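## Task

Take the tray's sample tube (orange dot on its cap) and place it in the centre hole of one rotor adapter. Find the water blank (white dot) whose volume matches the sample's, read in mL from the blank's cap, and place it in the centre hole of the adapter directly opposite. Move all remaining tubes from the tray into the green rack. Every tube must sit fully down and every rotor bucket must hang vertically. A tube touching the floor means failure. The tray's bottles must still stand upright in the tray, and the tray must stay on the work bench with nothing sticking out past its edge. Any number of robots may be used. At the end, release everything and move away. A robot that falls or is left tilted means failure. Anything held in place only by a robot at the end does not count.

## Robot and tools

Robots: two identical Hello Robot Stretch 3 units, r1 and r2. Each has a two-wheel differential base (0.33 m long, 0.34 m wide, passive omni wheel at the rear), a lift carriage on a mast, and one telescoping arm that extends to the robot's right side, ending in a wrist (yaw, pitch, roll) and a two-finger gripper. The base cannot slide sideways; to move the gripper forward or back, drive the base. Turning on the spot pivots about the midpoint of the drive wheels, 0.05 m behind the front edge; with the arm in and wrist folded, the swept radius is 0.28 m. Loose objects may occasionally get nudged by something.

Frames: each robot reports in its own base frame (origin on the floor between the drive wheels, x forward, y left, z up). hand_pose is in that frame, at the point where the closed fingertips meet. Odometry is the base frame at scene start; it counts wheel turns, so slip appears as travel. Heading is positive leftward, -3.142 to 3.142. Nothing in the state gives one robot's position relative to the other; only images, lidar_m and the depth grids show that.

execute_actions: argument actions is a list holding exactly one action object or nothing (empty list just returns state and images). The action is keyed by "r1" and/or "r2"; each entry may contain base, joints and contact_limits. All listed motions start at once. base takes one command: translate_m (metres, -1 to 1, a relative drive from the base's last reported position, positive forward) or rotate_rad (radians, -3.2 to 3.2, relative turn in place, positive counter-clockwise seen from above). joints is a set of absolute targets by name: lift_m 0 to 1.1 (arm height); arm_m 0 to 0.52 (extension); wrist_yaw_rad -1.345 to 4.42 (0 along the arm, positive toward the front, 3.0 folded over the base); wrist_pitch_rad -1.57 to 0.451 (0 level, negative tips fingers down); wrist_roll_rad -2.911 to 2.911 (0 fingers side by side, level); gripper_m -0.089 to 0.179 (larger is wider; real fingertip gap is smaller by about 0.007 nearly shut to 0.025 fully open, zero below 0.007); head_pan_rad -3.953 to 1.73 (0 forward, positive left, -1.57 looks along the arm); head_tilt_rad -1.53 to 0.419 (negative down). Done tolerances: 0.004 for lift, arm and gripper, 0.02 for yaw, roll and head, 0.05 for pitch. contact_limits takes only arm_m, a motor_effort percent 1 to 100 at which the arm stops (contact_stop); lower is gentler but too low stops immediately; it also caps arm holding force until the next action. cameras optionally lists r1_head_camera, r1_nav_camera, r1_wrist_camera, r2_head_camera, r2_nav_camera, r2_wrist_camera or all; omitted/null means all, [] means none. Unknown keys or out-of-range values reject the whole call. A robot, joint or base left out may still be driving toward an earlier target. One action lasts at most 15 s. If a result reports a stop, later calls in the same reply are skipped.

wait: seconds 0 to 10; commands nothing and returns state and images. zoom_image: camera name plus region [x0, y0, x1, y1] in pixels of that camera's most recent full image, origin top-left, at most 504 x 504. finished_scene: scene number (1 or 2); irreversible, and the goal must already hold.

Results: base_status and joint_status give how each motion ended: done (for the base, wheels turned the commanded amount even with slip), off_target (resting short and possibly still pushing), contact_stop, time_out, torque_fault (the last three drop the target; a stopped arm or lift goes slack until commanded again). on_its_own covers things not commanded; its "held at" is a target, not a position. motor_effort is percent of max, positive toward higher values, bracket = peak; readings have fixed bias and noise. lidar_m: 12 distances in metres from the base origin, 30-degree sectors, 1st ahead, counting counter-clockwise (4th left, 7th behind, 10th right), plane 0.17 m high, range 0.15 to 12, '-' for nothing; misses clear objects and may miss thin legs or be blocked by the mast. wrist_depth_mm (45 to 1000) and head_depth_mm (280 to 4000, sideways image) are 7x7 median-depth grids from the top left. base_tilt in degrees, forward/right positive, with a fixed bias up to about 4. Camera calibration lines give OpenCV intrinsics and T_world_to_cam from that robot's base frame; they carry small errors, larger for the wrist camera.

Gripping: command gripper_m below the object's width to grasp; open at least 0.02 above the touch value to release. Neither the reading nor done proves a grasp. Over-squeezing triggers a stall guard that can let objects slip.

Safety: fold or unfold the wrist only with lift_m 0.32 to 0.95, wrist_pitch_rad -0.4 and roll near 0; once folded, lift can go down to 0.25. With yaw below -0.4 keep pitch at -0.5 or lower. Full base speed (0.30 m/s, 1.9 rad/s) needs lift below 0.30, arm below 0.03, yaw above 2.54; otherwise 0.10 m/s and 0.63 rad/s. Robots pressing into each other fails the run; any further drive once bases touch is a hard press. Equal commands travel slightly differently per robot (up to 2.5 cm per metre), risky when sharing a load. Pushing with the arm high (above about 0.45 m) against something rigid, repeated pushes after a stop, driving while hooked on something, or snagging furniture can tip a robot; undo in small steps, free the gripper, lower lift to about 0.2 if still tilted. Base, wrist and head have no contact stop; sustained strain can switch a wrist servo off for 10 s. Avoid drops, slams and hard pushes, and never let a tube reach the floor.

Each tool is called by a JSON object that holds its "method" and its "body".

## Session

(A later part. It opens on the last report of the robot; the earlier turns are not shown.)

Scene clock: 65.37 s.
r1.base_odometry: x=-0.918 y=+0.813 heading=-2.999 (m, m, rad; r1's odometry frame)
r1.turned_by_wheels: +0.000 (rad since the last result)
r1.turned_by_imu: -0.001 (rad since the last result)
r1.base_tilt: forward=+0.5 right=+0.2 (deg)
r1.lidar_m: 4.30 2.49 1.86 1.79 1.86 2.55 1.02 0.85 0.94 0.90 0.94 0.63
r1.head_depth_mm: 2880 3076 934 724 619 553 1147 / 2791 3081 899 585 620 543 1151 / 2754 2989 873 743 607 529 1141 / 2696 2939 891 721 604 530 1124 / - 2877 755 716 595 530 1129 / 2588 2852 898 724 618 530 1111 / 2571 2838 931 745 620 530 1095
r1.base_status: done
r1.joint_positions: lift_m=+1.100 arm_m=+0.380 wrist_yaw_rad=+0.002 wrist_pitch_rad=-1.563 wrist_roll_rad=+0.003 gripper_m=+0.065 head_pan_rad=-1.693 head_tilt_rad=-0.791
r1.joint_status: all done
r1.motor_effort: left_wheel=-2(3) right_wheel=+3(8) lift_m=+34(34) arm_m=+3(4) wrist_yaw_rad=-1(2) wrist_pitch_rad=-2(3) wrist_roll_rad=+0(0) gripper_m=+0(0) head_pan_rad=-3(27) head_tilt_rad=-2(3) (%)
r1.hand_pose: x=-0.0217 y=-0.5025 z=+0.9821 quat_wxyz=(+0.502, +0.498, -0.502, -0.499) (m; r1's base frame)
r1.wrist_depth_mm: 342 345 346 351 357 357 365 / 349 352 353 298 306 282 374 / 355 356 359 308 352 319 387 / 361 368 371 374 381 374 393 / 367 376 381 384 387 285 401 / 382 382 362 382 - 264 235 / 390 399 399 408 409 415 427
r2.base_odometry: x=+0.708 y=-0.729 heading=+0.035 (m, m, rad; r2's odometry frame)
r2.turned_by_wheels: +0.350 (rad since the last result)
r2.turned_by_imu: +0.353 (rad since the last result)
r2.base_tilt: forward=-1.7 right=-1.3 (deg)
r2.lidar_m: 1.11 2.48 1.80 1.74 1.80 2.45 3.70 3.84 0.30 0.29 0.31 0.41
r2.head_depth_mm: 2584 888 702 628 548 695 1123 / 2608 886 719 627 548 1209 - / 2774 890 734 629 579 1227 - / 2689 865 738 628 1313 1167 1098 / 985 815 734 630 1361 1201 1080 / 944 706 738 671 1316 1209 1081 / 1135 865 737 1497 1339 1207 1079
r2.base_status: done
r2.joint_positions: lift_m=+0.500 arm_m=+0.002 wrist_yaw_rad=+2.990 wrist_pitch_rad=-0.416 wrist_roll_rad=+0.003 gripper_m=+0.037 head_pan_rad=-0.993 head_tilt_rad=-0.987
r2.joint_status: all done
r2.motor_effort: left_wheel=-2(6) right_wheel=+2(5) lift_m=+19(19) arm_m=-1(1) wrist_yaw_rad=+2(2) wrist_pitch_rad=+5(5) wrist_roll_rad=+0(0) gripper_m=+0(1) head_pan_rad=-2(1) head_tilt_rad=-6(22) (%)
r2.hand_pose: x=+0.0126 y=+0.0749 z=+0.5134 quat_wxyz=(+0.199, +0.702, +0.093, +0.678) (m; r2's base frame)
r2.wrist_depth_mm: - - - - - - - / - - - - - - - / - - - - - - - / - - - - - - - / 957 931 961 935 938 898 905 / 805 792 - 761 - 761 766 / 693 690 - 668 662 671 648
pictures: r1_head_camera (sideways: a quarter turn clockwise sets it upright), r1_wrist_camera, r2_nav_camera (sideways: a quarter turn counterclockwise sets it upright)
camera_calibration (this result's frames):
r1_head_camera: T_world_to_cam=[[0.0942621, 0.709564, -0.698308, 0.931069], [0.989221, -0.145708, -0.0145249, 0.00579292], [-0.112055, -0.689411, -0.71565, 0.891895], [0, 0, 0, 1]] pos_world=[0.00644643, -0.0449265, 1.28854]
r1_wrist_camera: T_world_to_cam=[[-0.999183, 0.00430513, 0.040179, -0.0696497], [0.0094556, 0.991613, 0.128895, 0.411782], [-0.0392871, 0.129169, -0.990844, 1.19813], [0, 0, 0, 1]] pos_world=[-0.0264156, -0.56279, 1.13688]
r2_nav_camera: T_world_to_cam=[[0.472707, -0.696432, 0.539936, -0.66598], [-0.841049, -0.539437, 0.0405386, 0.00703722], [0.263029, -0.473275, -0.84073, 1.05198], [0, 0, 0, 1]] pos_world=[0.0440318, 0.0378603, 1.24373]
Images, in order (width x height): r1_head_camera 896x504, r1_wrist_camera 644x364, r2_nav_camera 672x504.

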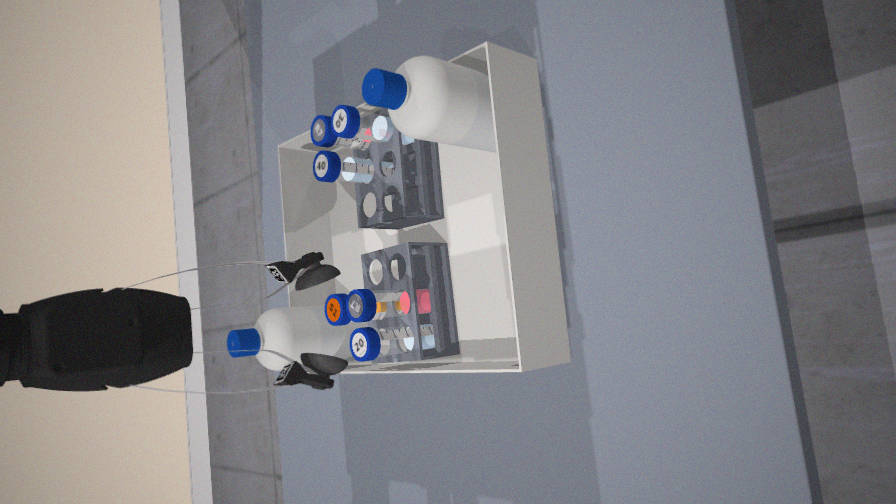

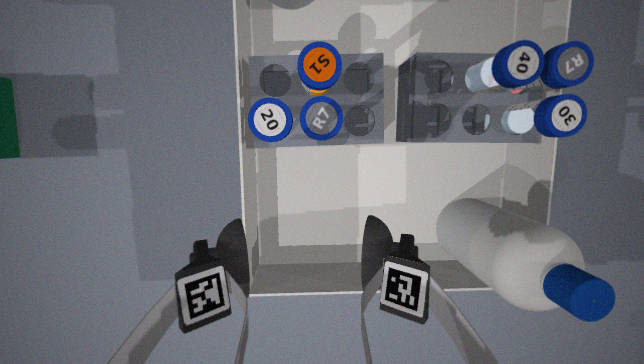

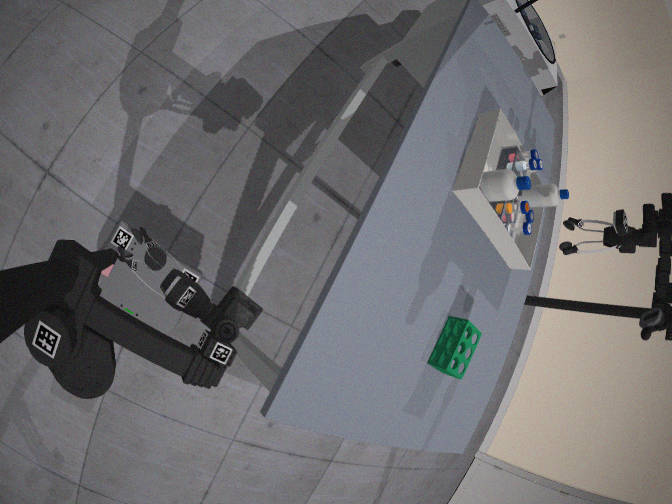

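{"method": "zoom_image", "body": {"camera": "r1_head_camera", "region": [280,80,480,380]}}

{"method": "execute_actions", "body": {"actions": [{"r1":{"base":{"translate_m":-0.011},"joints":{"arm_m":0.495,"lift_m":1.04}},"r2":{"base":{"translate_m":0.2},"joints":{"lift_m":0.94}}}], "cameras": ["r1_head_camera","r1_wrist_camera"]}}

Region (280, 80, 480, 380) of r1_head_camera's 896x504 image, scaled by 1.680, with more detail than that image has.

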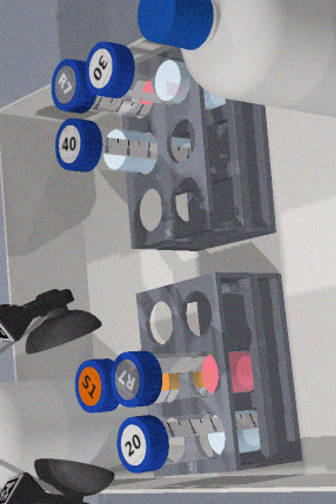

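Scene clock: 76.77 s.
r1.base_odometry: x=-0.908 y=+0.815 heading=-2.999 (m, m, rad; r1's odometry frame)
r1.turned_by_wheels: +0.000 (rad since the last result)
r1.turned_by_imu: -0.002 (rad since the last result)
r1.base_tilt: forward=+0.5 right=+0.2 (deg)
r1.lidar_m: 4.31 2.50 1.86 1.79 1.86 2.55 1.01 0.83 0.94 0.90 0.94 0.65
r1.head_depth_mm: - 2982 937 745 620 552 1146 / - 2981 936 578 618 542 1152 / 2774 3015 861 724 608 530 1147 / 2727 2942 885 720 604 531 1131 / - 2855 758 715 595 530 1128 / 2595 2840 900 717 605 529 1110 / 2554 2854 938 746 619 530 1086
r1.base_status: done
r1.joint_positions: lift_m=+1.040 arm_m=+0.495 wrist_yaw_rad=+0.002 wrist_pitch_rad=-1.564 wrist_roll_rad=+0.003 gripper_m=+0.065 head_pan_rad=-1.693 head_tilt_rad=-0.791
r1.joint_status: all done
r1.motor_effort: left_wheel=-2(6) right_wheel=+3(7) lift_m=+24(31) arm_m=+3(3) wrist_yaw_rad=-1(0) wrist_pitch_rad=-2(2) wrist_roll_rad=+1(0) gripper_m=+1(0) head_pan_rad=-3(3) head_tilt_rad=-3(3) (%)
r1.hand_pose: x=-0.0217 y=-0.6174 z=+0.9225 quat_wxyz=(+0.502, +0.498, -0.502, -0.499) (m; r1's base frame)
r1.wrist_depth_mm: 286 288 156 166 298 299 261 / 292 293 171 299 303 305 275 / 297 303 301 305 309 313 290 / 304 309 307 309 313 263 267 / 311 316 277 198 289 262 204 / 320 323 199 208 - 328 215 / 327 330 335 340 345 308 355
r2.base_odometry: x=+0.908 y=-0.722 heading=+0.035 (m, m, rad; r2's odometry frame)
r2.turned_by_wheels: +0.000 (rad since the last result)
r2.turned_by_imu: +0.001 (rad since the last result)
r2.base_tilt: forward=-1.6 right=-1.3 (deg)
r2.lidar_m: 1.10 2.49 1.81 1.74 1.80 2.45 3.90 0.40 0.30 0.29 0.30 0.41
r2.head_depth_mm: 2582 890 737 - - - - / 2693 840 736 642 537 1234 - / 1052 761 717 629 580 1177 - / 834 633 674 630 1314 1172 1096 / 1131 816 703 630 1360 1208 1083 / 1129 827 727 670 1314 1207 1080 / 1134 892 739 1493 1330 1208 1081
r2.base_status: done
r2.joint_positions: lift_m=+0.940 arm_m=+0.002 wrist_yaw_rad=+2.990 wrist_pitch_rad=-0.416 wrist_roll_rad=+0.003 gripper_m=+0.037 head_pan_rad=-0.993 head_tilt_rad=-0.987
r2.joint_status: all done
r2.motor_effort: left_wheel=-2(3) right_wheel=+3(7) lift_m=+34(35) arm_m=-1(2) wrist_yaw_rad=-1(2) wrist_pitch_rad=+5(5) wrist_roll_rad=+1(0) gripper_m=+0(0) head_pan_rad=-1(1) head_tilt_rad=-6(5) (%)
r2.hand_pose: x=+0.0126 y=+0.0749 z=+0.9526 quat_wxyz=(+0.199, +0.702, +0.093, +0.678) (m; r2's base frame)
r2.wrist_depth_mm: - - - - - - - / - - - - - - - / - - - - - - - / - - - - - - - / - - - - - - - / - - - - - - - / - - - - - - -
pictures: r1_head_camera (sideways: a quarter turn clockwise sets it upright), r1_wrist_camera
camera_calibration (this result's frames):
r1_head_camera: T_world_to_cam=[[0.0942708, 0.709563, -0.698308, 0.931069], [0.989219, -0.14572, -0.0145249, 0.00579292], [-0.112064, -0.68941, -0.71565, 0.891895], [0, 0, 0, 1]] pos_world=[0.00644587, -0.0449265, 1.28854]
r1_wrist_camera: T_world_to_cam=[[-0.999183, 0.00428679, 0.040182, -0.0667777], [0.00945804, 0.991547, 0.129405, 0.532847], [-0.0392876, 0.129679, -0.990777, 1.15423], [0, 0, 0, 1]] pos_world=[-0.0264158, -0.677736, 1.07732]
Images, in order (width x height): r1_head_camera 896x504, r1_wrist_camera 644x364.

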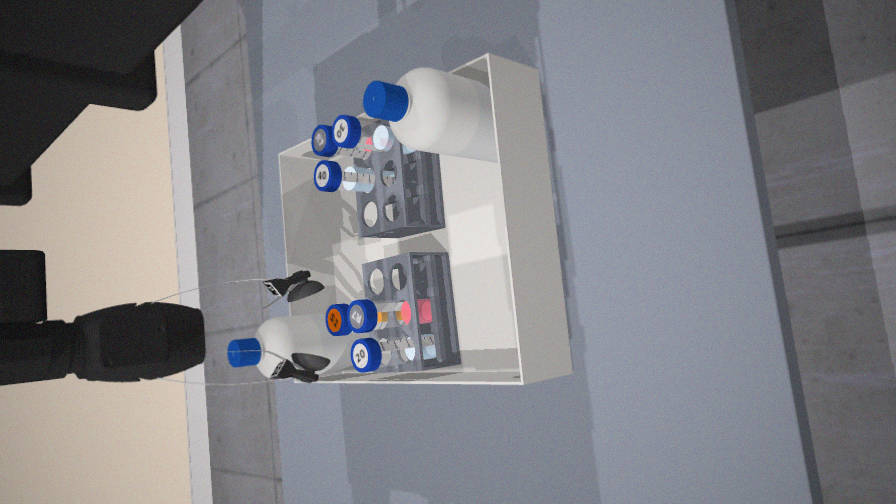

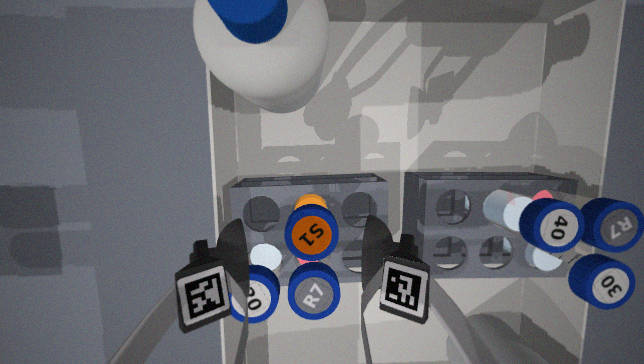

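{"method": "execute_actions", "body": {"actions": [{"r1":{"base":{"translate_m":-0.003},"joints":{"arm_m":0.49,"lift_m":0.988}},"r2":{"joints":{"wrist_yaw_rad":0}}}], "cameras": ["r1_wrist_camera"]}}

{"method": "execute_actions", "body": {"actions": [{"r1":{"joints":{"gripper_m":0.015}},"r2":{"joints":{"wrist_pitch_rad":-1.57,"lift_m":1.1,"gripper_m":0.065}}}], "cameras": ["r1_wrist_camera"]}}

{"method": "execute_actions", "body": {"actions": [{"r1":{"joints":{"lift_m":1.1}},"r2":{"joints":{"arm_m":0.38}}}], "cameras": ["r1_head_camera","r1_wrist_camera","r2_head_camera","r2_wrist_camera"]}}

Scene clock: 85.37 s.
r1.base_odometry: x=-0.905 y=+0.815 heading=-2.999 (m, m, rad; r1's odometry frame)
r1.turned_by_wheels: +0.000 (rad since the last result)
r1.turned_by_imu: -0.001 (rad since the last result)
r1.base_tilt: forward=+0.5 right=+0.2 (deg)
r1.lidar_m: 4.32 2.49 1.85 1.79 1.86 2.55 1.01 0.83 0.94 0.90 0.94 0.65
r1.head_depth_mm: 2815 - - 725 620 553 1141 / 2712 - 873 578 618 542 1148 / - 2984 865 720 605 530 1140 / 2740 2998 887 721 605 531 1134 / - - 762 712 595 530 1123 / 2566 2810 869 718 604 531 1107 / 2585 2848 936 745 619 530 1097
r1.base_status: done
r1.joint_positions: lift_m=+0.988 arm_m=+0.490 wrist_yaw_rad=+0.002 wrist_pitch_rad=-1.564 wrist_roll_rad=+0.003 gripper_m=+0.065 head_pan_rad=-1.693 head_tilt_rad=-0.791
r1.joint_status: all done
r1.motor_effort: left_wheel=-2(8) right_wheel=+3(5) lift_m=+23(22) arm_m=-4(5) wrist_yaw_rad=-1(1) wrist_pitch_rad=-2(2) wrist_roll_rad=+0(0) gripper_m=+2(1) head_pan_rad=-3(3) head_tilt_rad=-2(2) (%)
r1.hand_pose: x=-0.0217 y=-0.6130 z=+0.8705 quat_wxyz=(+0.502, +0.498, -0.502, -0.499) (m; r1's base frame)
r1.wrist_depth_mm: 237 239 110 142 248 250 246 / 242 243 177 249 253 255 247 / 248 251 252 257 259 263 247 / 253 258 219 236 259 238 228 / 260 263 205 151 224 212 158 / 263 271 211 150 - 249 218 / 273 277 148 149 285 287 249
r2.base_odometry: x=+0.908 y=-0.722 heading=+0.035 (m, m, rad; r2's odometry frame)
r2.turned_by_wheels: +0.000 (rad since the last result)
r2.turned_by_imu: +0.001 (rad since the last result)
r2.base_tilt: forward=-1.7 right=-1.3 (deg)
r2.lidar_m: 1.10 2.49 1.81 1.74 1.80 2.45 3.91 0.40 0.31 0.29 0.30 0.41
r2.head_depth_mm: 2558 892 735 629 553 1167 1037 / 2663 841 736 628 548 1208 1084 / 863 765 718 628 580 1168 1114 / 815 634 672 629 1317 1170 1097 / 1136 816 703 630 1359 1211 1080 / 1130 824 729 672 1319 1207 1084 / 1132 893 736 1495 1336 1205 1082
r2.base_status: not commanded
r2.joint_positions: lift_m=+0.940 arm_m=+0.002 wrist_yaw_rad=+0.002 wrist_pitch_rad=-0.416 wrist_roll_rad=+0.003 gripper_m=+0.037 head_pan_rad=-0.993 head_tilt_rad=-0.987
r2.joint_status: all done
r2.motor_effort: left_wheel=-2(2) right_wheel=+2(2) lift_m=+34(34) arm_m=-1(2) wrist_yaw_rad=-2(2) wrist_pitch_rad=+5(5) wrist_roll_rad=+0(0) gripper_m=+0(0) head_pan_rad=-2(1) head_tilt_rad=-4(5) (%)
r2.hand_pose: x=-0.0211 y=-0.3717 z=+0.9526 quat_wxyz=(+0.691, +0.147, -0.692, -0.146) (m; r2's base frame)
r2.wrist_depth_mm: - - - - - - - / - - - - - - - / 611 716 722 708 701 - - / 440 543 576 534 551 569 - / 416 473 482 448 456 453 - / 376 403 404 391 - 377 381 / 343 349 340 339 332 326 327
pictures: r1_wrist_camera
camera_calibration (this result's frames):
r1_wrist_camera: T_world_to_cam=[[-0.999183, 0.00428458, 0.0401824, -0.0647092], [0.00945817, 0.991539, 0.129463, 0.535101], [-0.0392877, 0.129737, -0.99077, 1.10217], [0, 0, 0, 1]] pos_world=[-0.0264158, -0.673289, 1.02532]
Images, in order (width x height): r1_wrist_camera 644x364.

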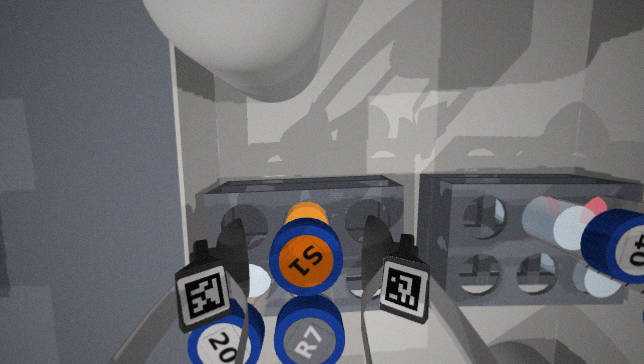

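Scene clock: 87.63 s.
r1.base_odometry: x=-0.905 y=+0.815 heading=-2.999 (m, m, rad; r1's odometry frame)
r1.turned_by_wheels: +0.000 (rad since the last result)
r1.turned_by_imu: +0.000 (rad since the last result)
r1.base_tilt: forward=+0.6 right=+0.3 (deg)
r1.lidar_m: 4.30 2.49 1.86 1.79 1.86 2.55 1.01 0.83 0.94 0.90 0.94 0.65
r1.head_depth_mm: 2838 - - 726 620 554 1141 / 2683 - 872 576 619 542 1149 / - 3000 862 718 606 531 1147 / 2712 2959 887 718 602 530 1125 / - - 753 714 595 529 1132 / 2620 2845 868 719 603 531 1101 / 2595 2842 928 742 619 529 1090
r1.base_status: not commanded
r1.joint_positions: lift_m=+0.988 arm_m=+0.490 wrist_yaw_rad=+0.002 wrist_pitch_rad=-1.564 wrist_roll_rad=+0.003 gripper_m=+0.015 head_pan_rad=-1.693 head_tilt_rad=-0.791
r1.joint_status: all done
r1.motor_effort: left_wheel=-2(2) right_wheel=+2(2) lift_m=+23(23) arm_m=-3(3) wrist_yaw_rad=-1(1) wrist_pitch_rad=-2(2) wrist_roll_rad=+1(0) gripper_m=-8(83) head_pan_rad=-3(3) head_tilt_rad=-3(2) (%)
r1.hand_pose: x=-0.0217 y=-0.6130 z=+0.8705 quat_wxyz=(+0.502, +0.498, -0.502, -0.499) (m; r1's base frame)
r1.wrist_depth_mm: 237 239 110 143 247 251 247 / 243 244 177 250 253 256 247 / 249 249 250 257 260 261 246 / 254 256 218 237 261 238 228 / 259 262 204 142 224 211 157 / 267 270 - 143 235 248 217 / 273 273 148 149 285 286 249
r2.base_odometry: x=+0.908 y=-0.722 heading=+0.035 (m, m, rad; r2's odometry frame)
r2.turned_by_wheels: +0.000 (rad since the last result)
r2.turned_by_imu: +0.000 (rad since the last result)
r2.base_tilt: forward=-1.8 right=-1.3 (deg)
r2.lidar_m: 1.10 2.49 1.81 1.74 1.80 2.44 3.91 0.41 0.30 0.29 0.30 0.41
r2.head_depth_mm: 2588 890 737 630 558 1166 1034 / 2695 842 736 628 559 1168 1078 / 892 758 719 629 580 1171 1114 / 817 635 672 628 1314 1171 1101 / 1130 815 703 630 1356 1204 1079 / 1132 825 726 670 1316 1205 1080 / 1129 892 737 1499 1330 1206 1082
r2.base_status: not commanded
r2.joint_positions: lift_m=+1.097 arm_m=+0.002 wrist_yaw_rad=+0.002 wrist_pitch_rad=-1.565 wrist_roll_rad=+0.003 gripper_m=+0.065 head_pan_rad=-0.993 head_tilt_rad=-0.987
r2.joint_status: all done
joint sent to its limit — the command would take r2.lift_m past its upper limit, so that joint was sent only as far as its limit.
r2.motor_effort: left_wheel=-2(2) right_wheel=+2(2) lift_m=+34(34) arm_m=-1(1) wrist_yaw_rad=-1(1) wrist_pitch_rad=-2(4) wrist_roll_rad=+0(1) gripper_m=+0(79) head_pan_rad=-1(1) head_tilt_rad=-5(5) (%)
r2.hand_pose: x=-0.0217 y=-0.1245 z=+0.9798 quat_wxyz=(+0.501, +0.498, -0.501, -0.499) (m; r2's base frame)
r2.wrist_depth_mm: 360 362 359 355 354 349 349 / 950 924 930 904 - - - / - - - - - - - / - - - - - - - / - - - - - - - / - - - - - - - / - - - - - - -
pictures: r1_wrist_camera
camera_calibration (this result's frames):
r1_wrist_camera: T_world_to_cam=[[-0.999183, 0.00428482, 0.0401824, -0.0647091], [0.00945841, 0.991539, 0.129463, 0.535102], [-0.0392877, 0.129737, -0.99077, 1.10217], [0, 0, 0, 1]] pos_world=[-0.0264158, -0.673289, 1.02532]
Images, in order (width x height): r1_wrist_camera 644x364.

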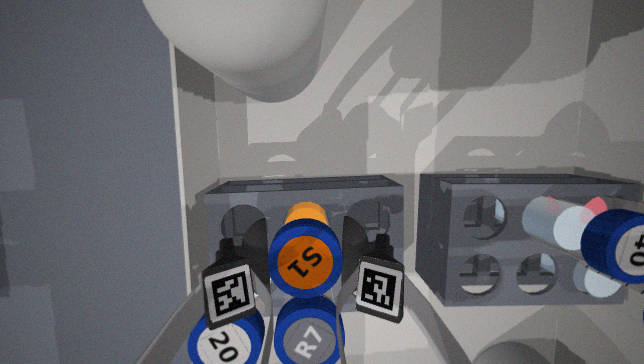

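Scene clock: 91.60 s.
r1.base_odometry: x=-0.905 y=+0.815 heading=-2.999 (m, m, rad; r1's odometry frame)
r1.turned_by_wheels: +0.000 (rad since the last result)
r1.turned_by_imu: -0.001 (rad since the last result)
r1.base_tilt: forward=+0.5 right=+0.2 (deg)
r1.lidar_m: 4.31 2.49 1.86 1.79 1.86 2.55 1.01 0.83 0.93 0.90 0.93 0.65
r1.head_depth_mm: 2835 3032 934 745 620 554 1156 / 2800 3027 938 576 618 540 1147 / 2741 2976 866 721 608 531 1151 / 2702 2921 887 723 603 530 1118 / 2660 2974 783 710 594 531 1130 / 2589 2868 869 718 603 529 1114 / 2571 2822 926 744 619 529 1094
r1.base_status: not commanded
r1.joint_positions: lift_m=+1.100 arm_m=+0.490 wrist_yaw_rad=+0.002 wrist_pitch_rad=-1.564 wrist_roll_rad=+0.003 gripper_m=+0.015 head_pan_rad=-1.693 head_tilt_rad=-0.791
r1.joint_status: all done
r1.motor_effort: left_wheel=-2(2) right_wheel=+2(2) lift_m=+34(36) arm_m=-4(4) wrist_yaw_rad=-1(2) wrist_pitch_rad=-2(2) wrist_roll_rad=+0(1) gripper_m=-8(8) head_pan_rad=-3(3) head_tilt_rad=-3(2) (%)
r1.hand_pose: x=-0.0217 y=-0.6130 z=+0.9821 quat_wxyz=(+0.502, +0.498, -0.502, -0.499) (m; r1's base frame)
r1.wrist_depth_mm: 339 344 216 293 353 322 363 / 347 350 297 358 362 358 377 / 356 358 363 368 370 358 382 / 361 367 368 318 350 296 395 / 371 375 376 142 358 323 405 / 380 383 - 143 394 390 411 / 391 395 399 400 397 311 426
r2.base_odometry: x=+0.908 y=-0.722 heading=+0.035 (m, m, rad; r2's odometry frame)
r2.turned_by_wheels: +0.000 (rad since the last result)
r2.turned_by_imu: +0.001 (rad since the last result)
r2.base_tilt: forward=-1.6 right=-1.3 (deg)
r2.lidar_m: 1.10 2.49 1.80 1.74 1.80 2.44 3.89 0.40 0.30 0.29 0.30 0.41
r2.head_depth_mm: 2576 891 737 630 547 1165 1047 / 2691 838 737 629 548 1203 1081 / 1046 778 719 628 580 1165 1115 / 816 634 672 629 1313 1168 1100 / 1126 815 703 629 1358 1204 1081 / 1125 823 728 671 1313 1204 1081 / 1128 892 737 1509 1334 1204 1082
r2.base_status: not commanded
r2.joint_positions: lift_m=+1.097 arm_m=+0.380 wrist_yaw_rad=+0.000 wrist_pitch_rad=-1.566 wrist_roll_rad=+0.003 gripper_m=+0.065 head_pan_rad=-0.993 head_tilt_rad=-0.988
r2.joint_status: all done
r2.motor_effort: left_wheel=-2(2) right_wheel=+2(2) lift_m=+34(34) arm_m=+4(6) wrist_yaw_rad=+0(0) wrist_pitch_rad=-1(2) wrist_roll_rad=+0(0) gripper_m=+1(0) head_pan_rad=-2(2) head_tilt_rad=-6(4) (%)
r2.hand_pose: x=-0.0216 y=-0.5017 z=+0.9798 quat_wxyz=(+0.500, +0.498, -0.502, -0.500) (m; r2's base frame)
r2.wrist_depth_mm: 356 359 354 302 346 355 348 / 368 367 360 355 358 354 360 / 373 380 379 375 367 365 369 / 378 387 383 384 385 380 380 / 383 398 395 393 390 391 389 / 412 411 - 404 406 399 403 / 421 425 421 416 412 409 -
pictures: r1_head_camera (sideways: a quarter turn clockwise sets it upright), r1_wrist_camera, r2_head_camera (sideways: a quarter turn clockwise sets it upright), r2_wrist_camera
camera_calibration (this result's frames):
r1_head_camera: T_world_to_cam=[[0.0942709, 0.709563, -0.698308, 0.931069], [0.989219, -0.14572, -0.0145249, 0.00579293], [-0.112064, -0.68941, -0.71565, 0.891895], [0, 0, 0, 1]] pos_world=[0.00644587, -0.0449265, 1.28854]
r1_wrist_camera: T_world_to_cam=[[-0.999183, 0.00428478, 0.0401824, -0.0691906], [0.00945837, 0.991539, 0.129463, 0.520662], [-0.0392877, 0.129737, -0.99077, 1.21267], [0, 0, 0, 1]] pos_world=[-0.0264158, -0.673288, 1.13685]
r2_head_camera: T_world_to_cam=[[-0.443362, 0.675436, -0.589251, 0.785071], [0.832882, 0.553398, 0.00766471, -0.012716], [0.331267, -0.487378, -0.807914, 1.00462], [0, 0, 0, 1]] pos_world=[0.0258629, -0.0335966, 1.27435]
r2_wrist_camera: T_world_to_cam=[[-0.998857, 0.030379, -0.0368981, 0.0355851], [0.0233631, 0.983833, 0.177558, 0.354344], [0.0416957, 0.176493, -0.983418, 1.22293], [0, 0, 0, 1]] pos_world=[-0.0237248, -0.565534, 1.14104]
Images, in order (width x height): r1_head_camera 896x504, r1_wrist_camera 644x364, r2_head_camera 896x504, r2_wrist_camera 644x364.

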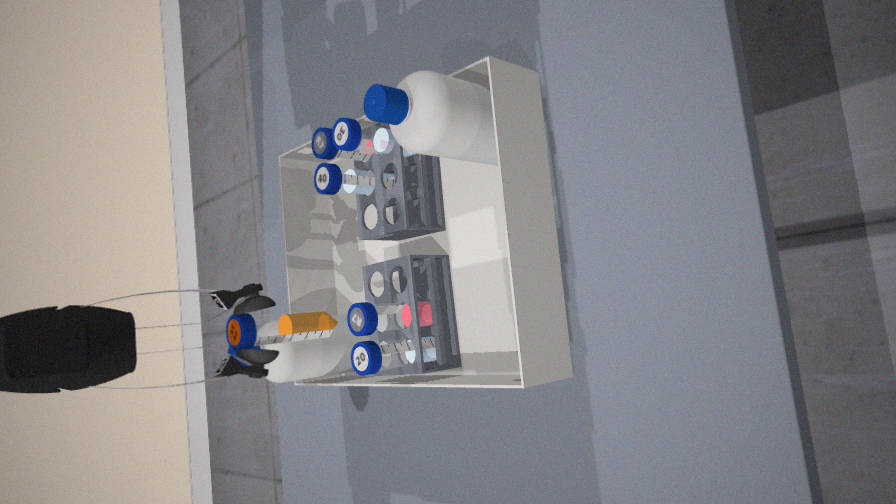

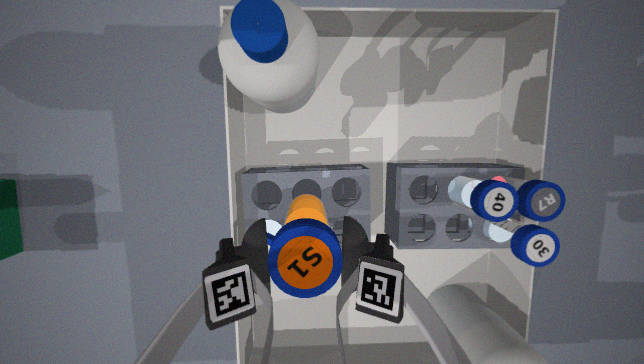

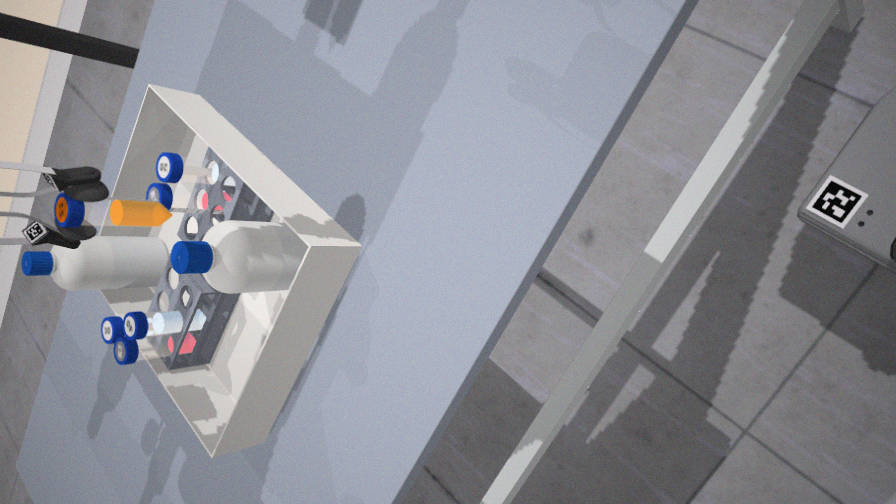

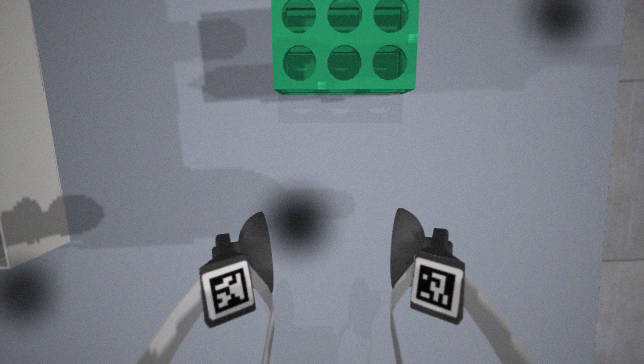

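{"method": "execute_actions", "body": {"actions": [{"r1":{"base":{"translate_m":-0.05}},"r2":{"base":{"rotate_rad":-0.35},"joints":{"arm_m":0.1}}}], "cameras": []}}

{"method": "execute_actions", "body": {"actions": [{"r1":{"joints":{"arm_m":0.17}},"r2":{"base":{"translate_m":0.2}}}], "cameras": []}}

{"method": "execute_actions", "body": {"actions": [{"r1":{"base":{"translate_m":-0.6},"joints":{"arm_m":0.05,"head_pan_rad":-2.4,"head_tilt_rad":-0.9}},"r2":{"base":{"rotate_rad":0.35}}}], "cameras": ["r1_nav_camera","r1_head_camera","r2_head_camera"]}}

Scene clock: 105.77 s.
r1.base_odometry: x=-0.855 y=+0.822 heading=-2.999 (m, m, rad; r1's odometry frame)
r1.turned_by_wheels: +0.000 (rad since the last result)
r1.turned_by_imu: -0.001 (rad since the last result)
r1.base_tilt: forward=+0.5 right=+0.3 (deg)
r1.lidar_m: 4.35 2.51 1.86 1.79 1.86 2.55 0.96 0.79 0.94 0.90 0.94 0.69
r1.head_depth_mm: 2862 3115 934 746 622 553 1155 / 2781 2990 933 724 621 542 1153 / 2733 2955 870 581 605 529 1143 / 2703 2984 878 720 605 529 1130 / 2630 2943 864 715 592 530 1130 / 2629 2877 750 703 594 531 1106 / 2591 2828 926 743 617 529 1090
r1.base_status: done
r1.joint_positions: lift_m=+1.100 arm_m=+0.490 wrist_yaw_rad=+0.002 wrist_pitch_rad=-1.564 wrist_roll_rad=+0.003 gripper_m=+0.015 head_pan_rad=-1.693 head_tilt_rad=-0.791
r1.joint_status: not commanded
r1.motor_effort: left_wheel=-2(7) right_wheel=+3(6) lift_m=+34(34) arm_m=-4(3) wrist_yaw_rad=-1(2) wrist_pitch_rad=-2(2) wrist_roll_rad=+0(0) gripper_m=-7(8) head_pan_rad=-3(4) head_tilt_rad=-4(2) (%)
r1.hand_pose: x=-0.0217 y=-0.6130 z=+0.9821 quat_wxyz=(+0.502, +0.498, -0.502, -0.499) (m; r1's base frame)
r1.wrist_depth_mm: 339 342 216 347 347 358 363 / 345 350 229 357 361 369 377 / 354 358 362 364 369 376 383 / 365 364 341 369 315 385 392 / 372 376 314 142 328 396 403 / 382 383 - 143 392 406 413 / 389 393 392 400 338 418 427
r2.base_odometry: x=+0.907 y=-0.722 heading=-0.315 (m, m, rad; r2's odometry frame)
r2.turned_by_wheels: -0.350 (rad since the last result)
r2.turned_by_imu: -0.351 (rad since the last result)
r2.base_tilt: forward=-1.7 right=-1.2 (deg)
r2.lidar_m: 0.51 4.18 2.15 1.75 1.74 1.91 3.00 3.90 0.36 0.30 0.29 0.32
r2.head_depth_mm: 2547 890 701 629 538 1148 1083 / 2576 887 701 629 559 1210 1104 / 2625 887 735 629 569 1167 1115 / 2678 890 737 629 569 1170 1097 / 2645 839 738 629 579 1168 1081 / 2748 759 687 628 1295 1164 1084 / 2700 760 636 629 1314 1191 1083
r2.base_status: done
r2.joint_positions: lift_m=+1.097 arm_m=+0.100 wrist_yaw_rad=+0.000 wrist_pitch_rad=-1.566 wrist_roll_rad=+0.003 gripper_m=+0.065 head_pan_rad=-0.993 head_tilt_rad=-0.988
r2.joint_status: all done
r2.motor_effort: left_wheel=+2(7) right_wheel=-1(7) lift_m=+34(33) arm_m=-5(3) wrist_yaw_rad=+0(1) wrist_pitch_rad=-1(1) wrist_roll_rad=+0(1) gripper_m=+0(0) head_pan_rad=-1(1) head_tilt_rad=-4(5) (%)
r2.hand_pose: x=-0.0216 y=-0.2223 z=+0.9798 quat_wxyz=(+0.500, +0.498, -0.501, -0.500) (m; r2's base frame)
r2.wrist_depth_mm: 360 361 359 355 353 356 - / 372 370 363 367 362 - - / 379 377 377 - - - - / 392 387 - - - - - / 405 - - - - - - / - - - - - - - / - - - - - - -
pictures: none
No camera images: the call's "cameras" was empty. Leave "cameras" out to get every camera's image.

Scene clock: 109.33 s.
r1.base_odometry: x=-0.855 y=+0.822 heading=-2.999 (m, m, rad; r1's odometry frame)
r1.turned_by_wheels: +0.000 (rad since the last result)
r1.turned_by_imu: -0.001 (rad since the last result)
r1.base_tilt: forward=+0.5 right=+0.3 (deg)
r1.lidar_m: 4.35 2.51 1.85 1.79 1.85 2.55 0.96 0.78 0.93 0.90 0.94 0.70
r1.head_depth_mm: 2869 3047 935 747 621 555 1146 / 2909 3016 937 723 622 541 1152 / 2858 3012 875 580 604 530 1148 / - 2978 791 718 596 531 1125 / - - - 718 589 531 1128 / 2589 2848 751 702 593 529 1102 / 2523 2729 929 743 620 529 1089
r1.base_status: not commanded
r1.joint_positions: lift_m=+1.100 arm_m=+0.170 wrist_yaw_rad=+0.002 wrist_pitch_rad=-1.564 wrist_roll_rad=+0.003 gripper_m=+0.015 head_pan_rad=-1.693 head_tilt_rad=-0.791
r1.joint_status: all done
r1.motor_effort: left_wheel=-2(2) right_wheel=+3(3) lift_m=+35(34) arm_m=-4(4) wrist_yaw_rad=-1(2) wrist_pitch_rad=-2(2) wrist_roll_rad=+1(0) gripper_m=-6(8) head_pan_rad=-3(3) head_tilt_rad=-2(3) (%)
r1.hand_pose: x=-0.0217 y=-0.2930 z=+0.9821 quat_wxyz=(+0.502, +0.498, -0.502, -0.499) (m; r1's base frame)
r1.wrist_depth_mm: 343 343 351 349 252 228 366 / 350 350 349 358 338 371 371 / 357 359 363 367 373 379 382 / 365 373 374 379 386 391 397 / 372 373 379 142 393 395 404 / - - - 142 - - - / - - - - - - -
r2.base_odometry: x=+1.098 y=-0.784 heading=-0.315 (m, m, rad; r2's odometry frame)
r2.turned_by_wheels: +0.000 (rad since the last result)
r2.turned_by_imu: +0.000 (rad since the last result)
r2.base_tilt: forward=-1.7 right=-1.3 (deg)
r2.lidar_m: 0.39 4.34 2.23 1.82 1.81 1.99 3.11 0.52 0.27 0.22 0.22 0.25
r2.head_depth_mm: 2513 889 736 629 538 502 1047 / 2566 891 736 628 548 510 1067 / 2587 890 730 628 548 987 1110 / 1159 814 681 603 549 1022 1097 / 2675 834 664 603 548 1148 1082 / 2694 752 699 604 549 1172 1083 / 2747 889 701 616 558 1169 1082
r2.base_status: done
r2.joint_positions: lift_m=+1.097 arm_m=+0.100 wrist_yaw_rad=+0.000 wrist_pitch_rad=-1.566 wrist_roll_rad=+0.003 gripper_m=+0.065 head_pan_rad=-0.993 head_tilt_rad=-0.988
r2.joint_status: not commanded
r2.motor_effort: left_wheel=+2(8) right_wheel=-1(2) lift_m=+34(34) arm_m=-6(6) wrist_yaw_rad=+0(0) wrist_pitch_rad=-1(1) wrist_roll_rad=+0(0) gripper_m=+1(1) head_pan_rad=-1(2) head_tilt_rad=-4(4) (%)
r2.hand_pose: x=-0.0216 y=-0.2223 z=+0.9798 quat_wxyz=(+0.500, +0.498, -0.501, -0.500) (m; r2's base frame)
r2.wrist_depth_mm: 342 359 358 356 355 350 352 / 318 370 367 364 358 358 354 / 375 378 376 366 371 - - / 389 385 386 386 - - - / 397 397 394 - - - - / 417 - - - - - - / - - - - - - -
pictures: none
No camera images: the call's "cameras" was empty. Leave "cameras" out to get every camera's image.

Scene clock: 116.57 s.
r1.base_odometry: x=-0.261 y=+0.907 heading=-2.999 (m, m, rad; r1's odometry frame)
r1.turned_by_wheels: +0.000 (rad since the last result)
r1.turned_by_imu: -0.003 (rad since the last result)
r1.base_tilt: forward=+0.5 right=+0.2 (deg)
r1.lidar_m: 1.28 2.52 1.86 1.79 1.86 2.54 0.86 0.40 0.29 0.90 0.93 1.28
r1.head_depth_mm: 3404 918 906 1268 1443 1262 1124 / 3374 998 786 911 1365 1263 1142 / 3320 1019 735 764 870 1238 1164 / 1110 1008 760 863 851 1200 1160 / 1017 1023 803 933 592 897 1122 / 917 942 921 978 579 533 1122 / 832 903 1053 976 591 350 1102
r1.base_status: done
r1.joint_positions: lift_m=+1.100 arm_m=+0.050 wrist_yaw_rad=+0.002 wrist_pitch_rad=-1.564 wrist_roll_rad=+0.003 gripper_m=+0.015 head_pan_rad=-2.393 head_tilt_rad=-0.889
r1.joint_status: all done
r1.motor_effort: left_wheel=-1(7) right_wheel=+3(3) lift_m=+34(34) arm_m=-4(3) wrist_yaw_rad=-1(1) wrist_pitch_rad=-2(2) wrist_roll_rad=+0(0) gripper_m=-7(8) head_pan_rad=-3(35) head_tilt_rad=-4(10) (%)
r1.hand_pose: x=-0.0217 y=-0.1730 z=+0.9821 quat_wxyz=(+0.502, +0.498, -0.502, -0.499) (m; r1's base frame)
r1.wrist_depth_mm: 341 344 350 353 358 569 449 / 350 351 357 361 368 588 449 / 357 356 366 367 375 598 599 / - - - - - - - / - - - 141 - - - / - - - 142 - - - / - - - - - - -
r2.base_odometry: x=+1.098 y=-0.784 heading=+0.035 (m, m, rad; r2's odometry frame)
r2.turned_by_wheels: +0.350 (rad since the last result)
r2.turned_by_imu: +0.354 (rad since the last result)
r2.base_tilt: forward=-1.6 right=-1.4 (deg)
r2.lidar_m: 0.84 2.59 1.88 1.81 1.87 2.54 4.10 0.32 0.23 0.22 0.23 0.31
r2.head_depth_mm: 2586 892 681 629 538 485 1051 / 2668 829 526 592 548 502 1063 / 2794 770 699 603 547 1018 1095 / 1444 739 724 617 548 1166 1100 / 2785 891 687 630 579 1169 1089 / 1132 893 736 630 1288 1205 1084 / 2792 891 737 643 1316 1207 1082
r2.base_status: done
r2.joint_positions: lift_m=+1.097 arm_m=+0.100 wrist_yaw_rad=+0.000 wrist_pitch_rad=-1.566 wrist_roll_rad=+0.003 gripper_m=+0.065 head_pan_rad=-0.993 head_tilt_rad=-0.988
r2.joint_status: not commanded
r2.motor_effort: left_wheel=-2(5) right_wheel=+2(5) lift_m=+33(34) arm_m=-5(6) wrist_yaw_rad=-1(0) wrist_pitch_rad=-1(1) wrist_roll_rad=+0(0) gripper_m=+1(0) head_pan_rad=-1(1) head_tilt_rad=-5(5) (%)
r2.hand_pose: x=-0.0216 y=-0.2223 z=+0.9798 quat_wxyz=(+0.500, +0.498, -0.501, -0.500) (m; r2's base frame)
r2.wrist_depth_mm: 355 310 355 358 352 353 349 / 368 369 367 364 362 359 357 / 381 378 373 372 367 371 368 / 393 388 383 379 380 381 375 / - - - - - - - / - - - - - - - / - - - - - - -
pictures: r1_head_camera (sideways: a quarter turn clockwise sets it upright), r1_nav_camera (sideways: a quarter turn counterclockwise sets it upright), r2_head_camera (sideways: a quarter turn clockwise sets it upright)
camera_calibration (this result's frames):
r1_head_camera: T_world_to_cam=[[0.57667, 0.526366, -0.624812, 0.832359], [0.664075, -0.747477, -0.0167965, 0.0107316], [-0.475874, -0.405236, -0.780594, 0.978569], [0, 0, 0, 1]] pos_world=[-0.0214477, -0.0335527, 1.28411]
r1_nav_camera: T_world_to_cam=[[-0.551772, -0.543316, 0.632736, -0.775797], [-0.698835, 0.715267, 0.00477104, 0.0527154], [-0.455167, -0.439545, -0.774353, 0.965512], [0, 0, 0, 1]] pos_world=[0.0482458, -0.0348225, 1.23827]
r2_head_camera: T_world_to_cam=[[-0.443366, 0.675443, -0.589239, 0.785056], [0.832882, 0.553397, 0.00766484, -0.0127161], [0.33126, -0.487369, -0.807922, 1.00463], [0, 0, 0, 1]] pos_world=[0.0258626, -0.0335963, 1.27435]
Images, in order (width x height): r1_head_camera 896x504, r1_nav_camera 672x504, r2_head_camera 896x504.

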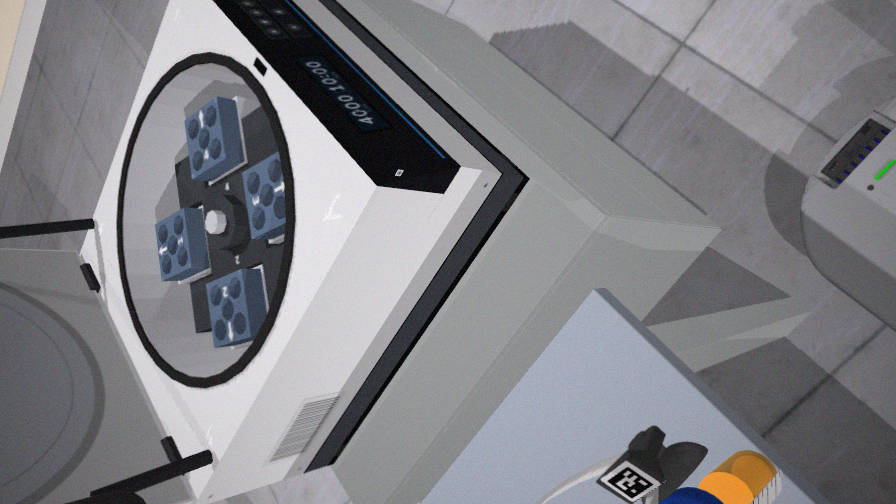

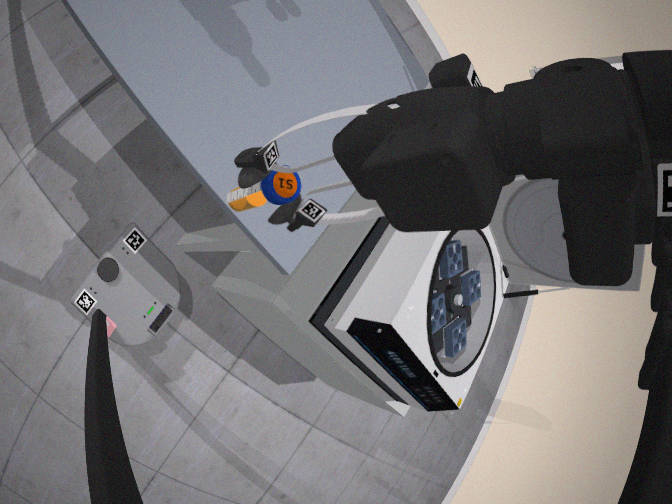

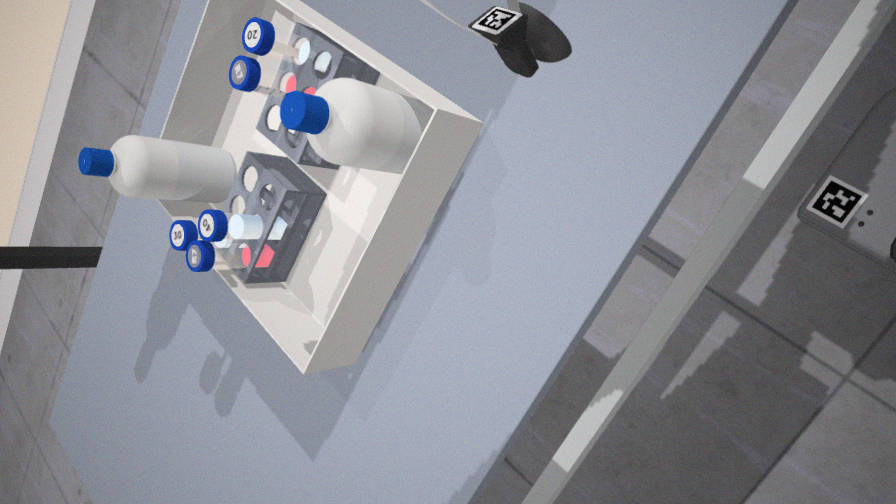

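{"method": "execute_actions", "body": {"actions": [{"r1":{"base":{"translate_m":-0.56},"joints":{"head_pan_rad":-1.5,"head_tilt_rad":-0.8}},"r2":{"base":{"translate_m":0.16},"joints":{"wrist_roll_rad":1.57,"head_pan_rad":-1.4,"head_tilt_rad":-0.75}}}], "cameras": []}}

{"method": "execute_actions", "body": {"actions": [{"r1":{"joints":{"arm_m":0.4}},"r2":{"joints":{"arm_m":0.47}}}], "cameras": ["r1_wrist_camera","r2_wrist_camera","r2_head_camera"]}}

Scene clock: 137.53 s.
r1.base_odometry: x=+0.293 y=+0.987 heading=-2.999 (m, m, rad; r1's odometry frame)
r1.turned_by_wheels: +0.000 (rad since the last result)
r1.turned_by_imu: -0.003 (rad since the last result)
r1.base_tilt: forward=+0.5 right=+0.3 (deg)
r1.lidar_m: 1.84 2.54 1.86 1.79 1.85 2.54 3.27 0.31 0.23 0.22 0.23 0.31
r1.head_depth_mm: - - 841 781 635 535 664 / - - - - - 554 664 / - - - - - 315 661 / 698 798 838 826 547 560 662 / 710 841 865 684 556 542 663 / 2664 2874 2302 1773 861 712 686 / 2676 2910 1103 1664 1492 1281 1073
r1.base_status: done
r1.joint_positions: lift_m=+1.100 arm_m=+0.050 wrist_yaw_rad=+0.002 wrist_pitch_rad=-1.564 wrist_roll_rad=+0.003 gripper_m=+0.015 head_pan_rad=-1.507 head_tilt_rad=-0.804
r1.joint_status: all done
r1.motor_effort: left_wheel=-1(7) right_wheel=+2(4) lift_m=+34(34) arm_m=-4(4) wrist_yaw_rad=-2(1) wrist_pitch_rad=-2(2) wrist_roll_rad=+0(0) gripper_m=-9(8) head_pan_rad=+3(36) head_tilt_rad=+1(8) (%)
r1.hand_pose: x=-0.0217 y=-0.1730 z=+0.9821 quat_wxyz=(+0.502, +0.498, -0.502, -0.499) (m; r1's base frame)
r1.wrist_depth_mm: - - 308 310 375 322 322 / - - 313 317 320 325 333 / 585 767 424 515 583 598 - / - - - - - - - / - - - 141 - - - / - - - 143 - - - / - - - - - - -
r2.base_odometry: x=+1.258 y=-0.778 heading=+0.035 (m, m, rad; r2's odometry frame)
r2.turned_by_wheels: +0.000 (rad since the last result)
r2.turned_by_imu: +0.001 (rad since the last result)
r2.base_tilt: forward=-1.6 right=-1.4 (deg)
r2.lidar_m: 0.80 2.60 1.88 1.81 1.88 2.55 4.25 0.32 0.23 0.22 0.23 0.31
r2.head_depth_mm: - - - - 626 540 464 / 2414 2754 - - - 539 464 / 2480 2802 2786 679 551 552 469 / 2499 2880 2542 732 639 538 473 / 2577 2948 916 702 601 539 482 / 2628 2979 1036 765 606 539 492 / 2662 3049 1036 790 641 537 922
r2.base_status: done
r2.joint_positions: lift_m=+1.097 arm_m=+0.100 wrist_yaw_rad=+0.000 wrist_pitch_rad=-1.566 wrist_roll_rad=+1.563 gripper_m=+0.065 head_pan_rad=-1.393 head_tilt_rad=-0.754
r2.joint_status: all done
r2.motor_effort: left_wheel=-2(4) right_wheel=+2(5) lift_m=+34(34) arm_m=-6(6) wrist_yaw_rad=+0(0) wrist_pitch_rad=-1(1) wrist_roll_rad=+4(4) gripper_m=+0(0) head_pan_rad=-2(19) head_tilt_rad=+2(18) (%)
r2.hand_pose: x=-0.0215 y=-0.2221 z=+0.9798 quat_wxyz=(+0.003, +0.002, -0.708, -0.706) (m; r2's base frame)
r2.wrist_depth_mm: 361 356 361 353 - - - / 372 370 364 363 - - - / 379 379 375 376 - - - / 331 306 386 382 - - - / 241 302 389 393 - - - / 378 413 - 409 - - - / 379 424 420 417 - - -
pictures: none
No camera images: the call's "cameras" was empty. Leave "cameras" out to get every camera's image.

Scene clock: 141.47 s.
r1.base_odometry: x=+0.293 y=+0.987 heading=-2.999 (m, m, rad; r1's odometry frame)
r1.turned_by_wheels: +0.000 (rad since the last result)
r1.turned_by_imu: -0.001 (rad since the last result)
r1.base_tilt: forward=+0.5 right=+0.2 (deg)
r1.lidar_m: 1.83 2.55 1.86 1.79 1.86 2.53 3.28 0.31 0.23 0.22 0.23 0.31
r1.head_depth_mm: 692 795 860 761 648 536 666 / 694 796 870 732 634 536 663 / - 816 865 741 601 537 663 / 695 802 818 765 559 539 662 / 708 839 866 682 558 540 663 / 2653 2869 2276 1774 868 713 687 / 2674 2931 1095 1685 1497 1285 1065
r1.base_status: not commanded
r1.joint_positions: lift_m=+1.100 arm_m=+0.400 wrist_yaw_rad=+0.002 wrist_pitch_rad=-1.564 wrist_roll_rad=+0.003 gripper_m=+0.015 head_pan_rad=-1.507 head_tilt_rad=-0.804
r1.joint_status: all done
r1.motor_effort: left_wheel=-2(1) right_wheel=+2(2) lift_m=+34(34) arm_m=+4(3) wrist_yaw_rad=+0(1) wrist_pitch_rad=-2(2) wrist_roll_rad=+1(0) gripper_m=-7(7) head_pan_rad=+3(3) head_tilt_rad=+2(2) (%)
r1.hand_pose: x=-0.0217 y=-0.5224 z=+0.9821 quat_wxyz=(+0.502, +0.498, -0.502, -0.499) (m; r1's base frame)
r1.wrist_depth_mm: - 796 307 429 377 369 322 / - - 315 376 376 379 352 / - - 364 390 388 394 368 / - - 382 397 393 401 375 / - - 336 142 412 394 360 / - - - 143 422 424 369 / 516 - 353 357 395 366 374
r2.base_odometry: x=+1.258 y=-0.778 heading=+0.035 (m, m, rad; r2's odometry frame)
r2.turned_by_wheels: +0.000 (rad since the last result)
r2.turned_by_imu: +0.001 (rad since the last result)
r2.base_tilt: forward=-1.6 right=-1.4 (deg)
r2.lidar_m: 0.80 2.59 1.88 1.81 1.88 2.54 4.24 0.32 0.23 0.22 0.23 0.31
r2.head_depth_mm: 2398 2739 2553 795 643 539 464 / 2400 2811 2529 766 566 540 464 / 2481 2788 2533 723 550 540 474 / 2502 2859 2539 731 638 538 473 / 2554 2921 918 703 600 539 482 / 2607 2961 1034 766 605 538 493 / 2660 3027 1031 791 639 538 917
r2.base_status: not commanded
r2.joint_positions: lift_m=+1.097 arm_m=+0.470 wrist_yaw_rad=+0.000 wrist_pitch_rad=-1.566 wrist_roll_rad=+1.565 gripper_m=+0.065 head_pan_rad=-1.393 head_tilt_rad=-0.754
r2.joint_status: all done
r2.motor_effort: left_wheel=-2(2) right_wheel=+2(1) lift_m=+33(33) arm_m=+4(6) wrist_yaw_rad=+1(0) wrist_pitch_rad=-1(1) wrist_roll_rad=+3(5) gripper_m=+1(0) head_pan_rad=-1(2) head_tilt_rad=+3(1) (%)
r2.hand_pose: x=-0.0215 y=-0.5914 z=+0.9798 quat_wxyz=(+0.002, +0.002, -0.708, -0.706) (m; r2's base frame)
r2.wrist_depth_mm: 362 358 353 353 350 345 345 / 371 367 363 363 363 354 352 / 382 382 372 369 365 363 363 / 396 389 382 319 373 274 235 / 406 397 394 326 384 375 203 / - 413 - 402 362 390 395 / - 424 390 415 405 404 407
pictures: r1_wrist_camera, r2_head_camera (sideways: a quarter turn clockwise sets it upright), r2_wrist_camera
camera_calibration (this result's frames):
r1_wrist_camera: T_world_to_cam=[[-0.999183, 0.00434194, 0.0401826, -0.0695477], [0.00951656, 0.991534, 0.129499, 0.430829], [-0.0392801, 0.129776, -0.990765, 1.20093], [0, 0, 0, 1]] pos_world=[-0.0264181, -0.582732, 1.13685]
r2_head_camera: T_world_to_cam=[[-0.117474, 0.638885, -0.76028, 1.00595], [0.982341, 0.187021, 0.00537383, -0.0106472], [0.145622, -0.746223, -0.649573, 0.799836], [0, 0, 0, 1]] pos_world=[0.0121584, -0.0438388, 1.28441]
r2_wrist_camera: T_world_to_cam=[[0.0214326, 0.998912, -0.0414126, 0.637594], [0.983424, -0.0136044, 0.180808, -0.129834], [0.180048, -0.0446013, -0.982646, 1.11022], [0, 0, 0, 1]] pos_world=[-0.0858759, -0.589149, 1.14083]
Images, in order (width x height): r1_wrist_camera 644x364, r2_head_camera 896x504, r2_wrist_camera 644x364.

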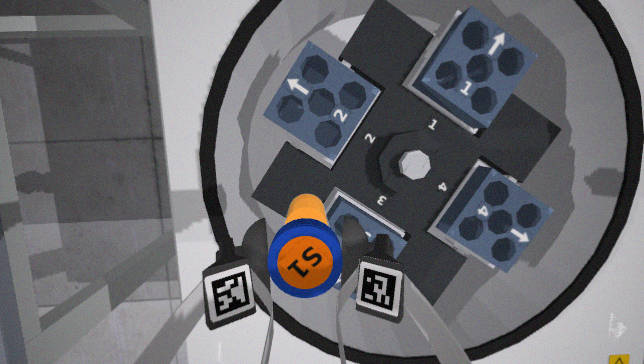

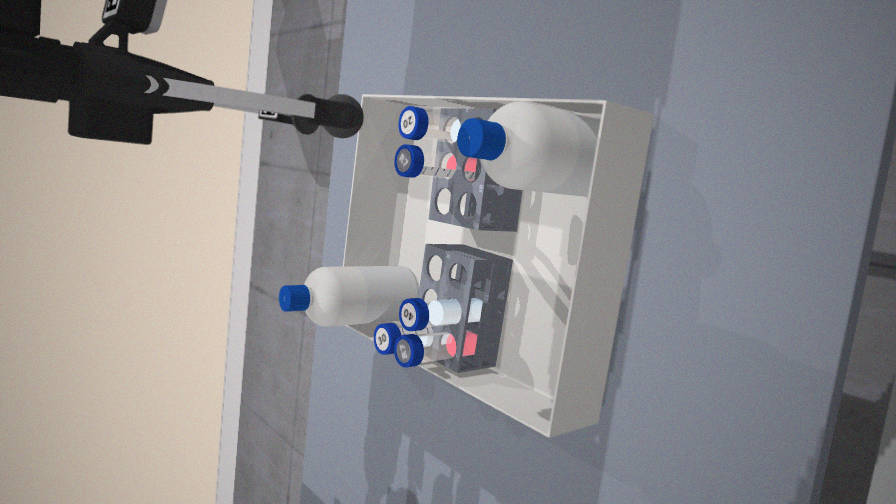

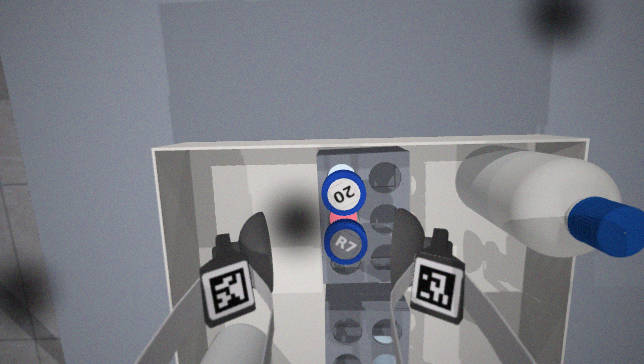

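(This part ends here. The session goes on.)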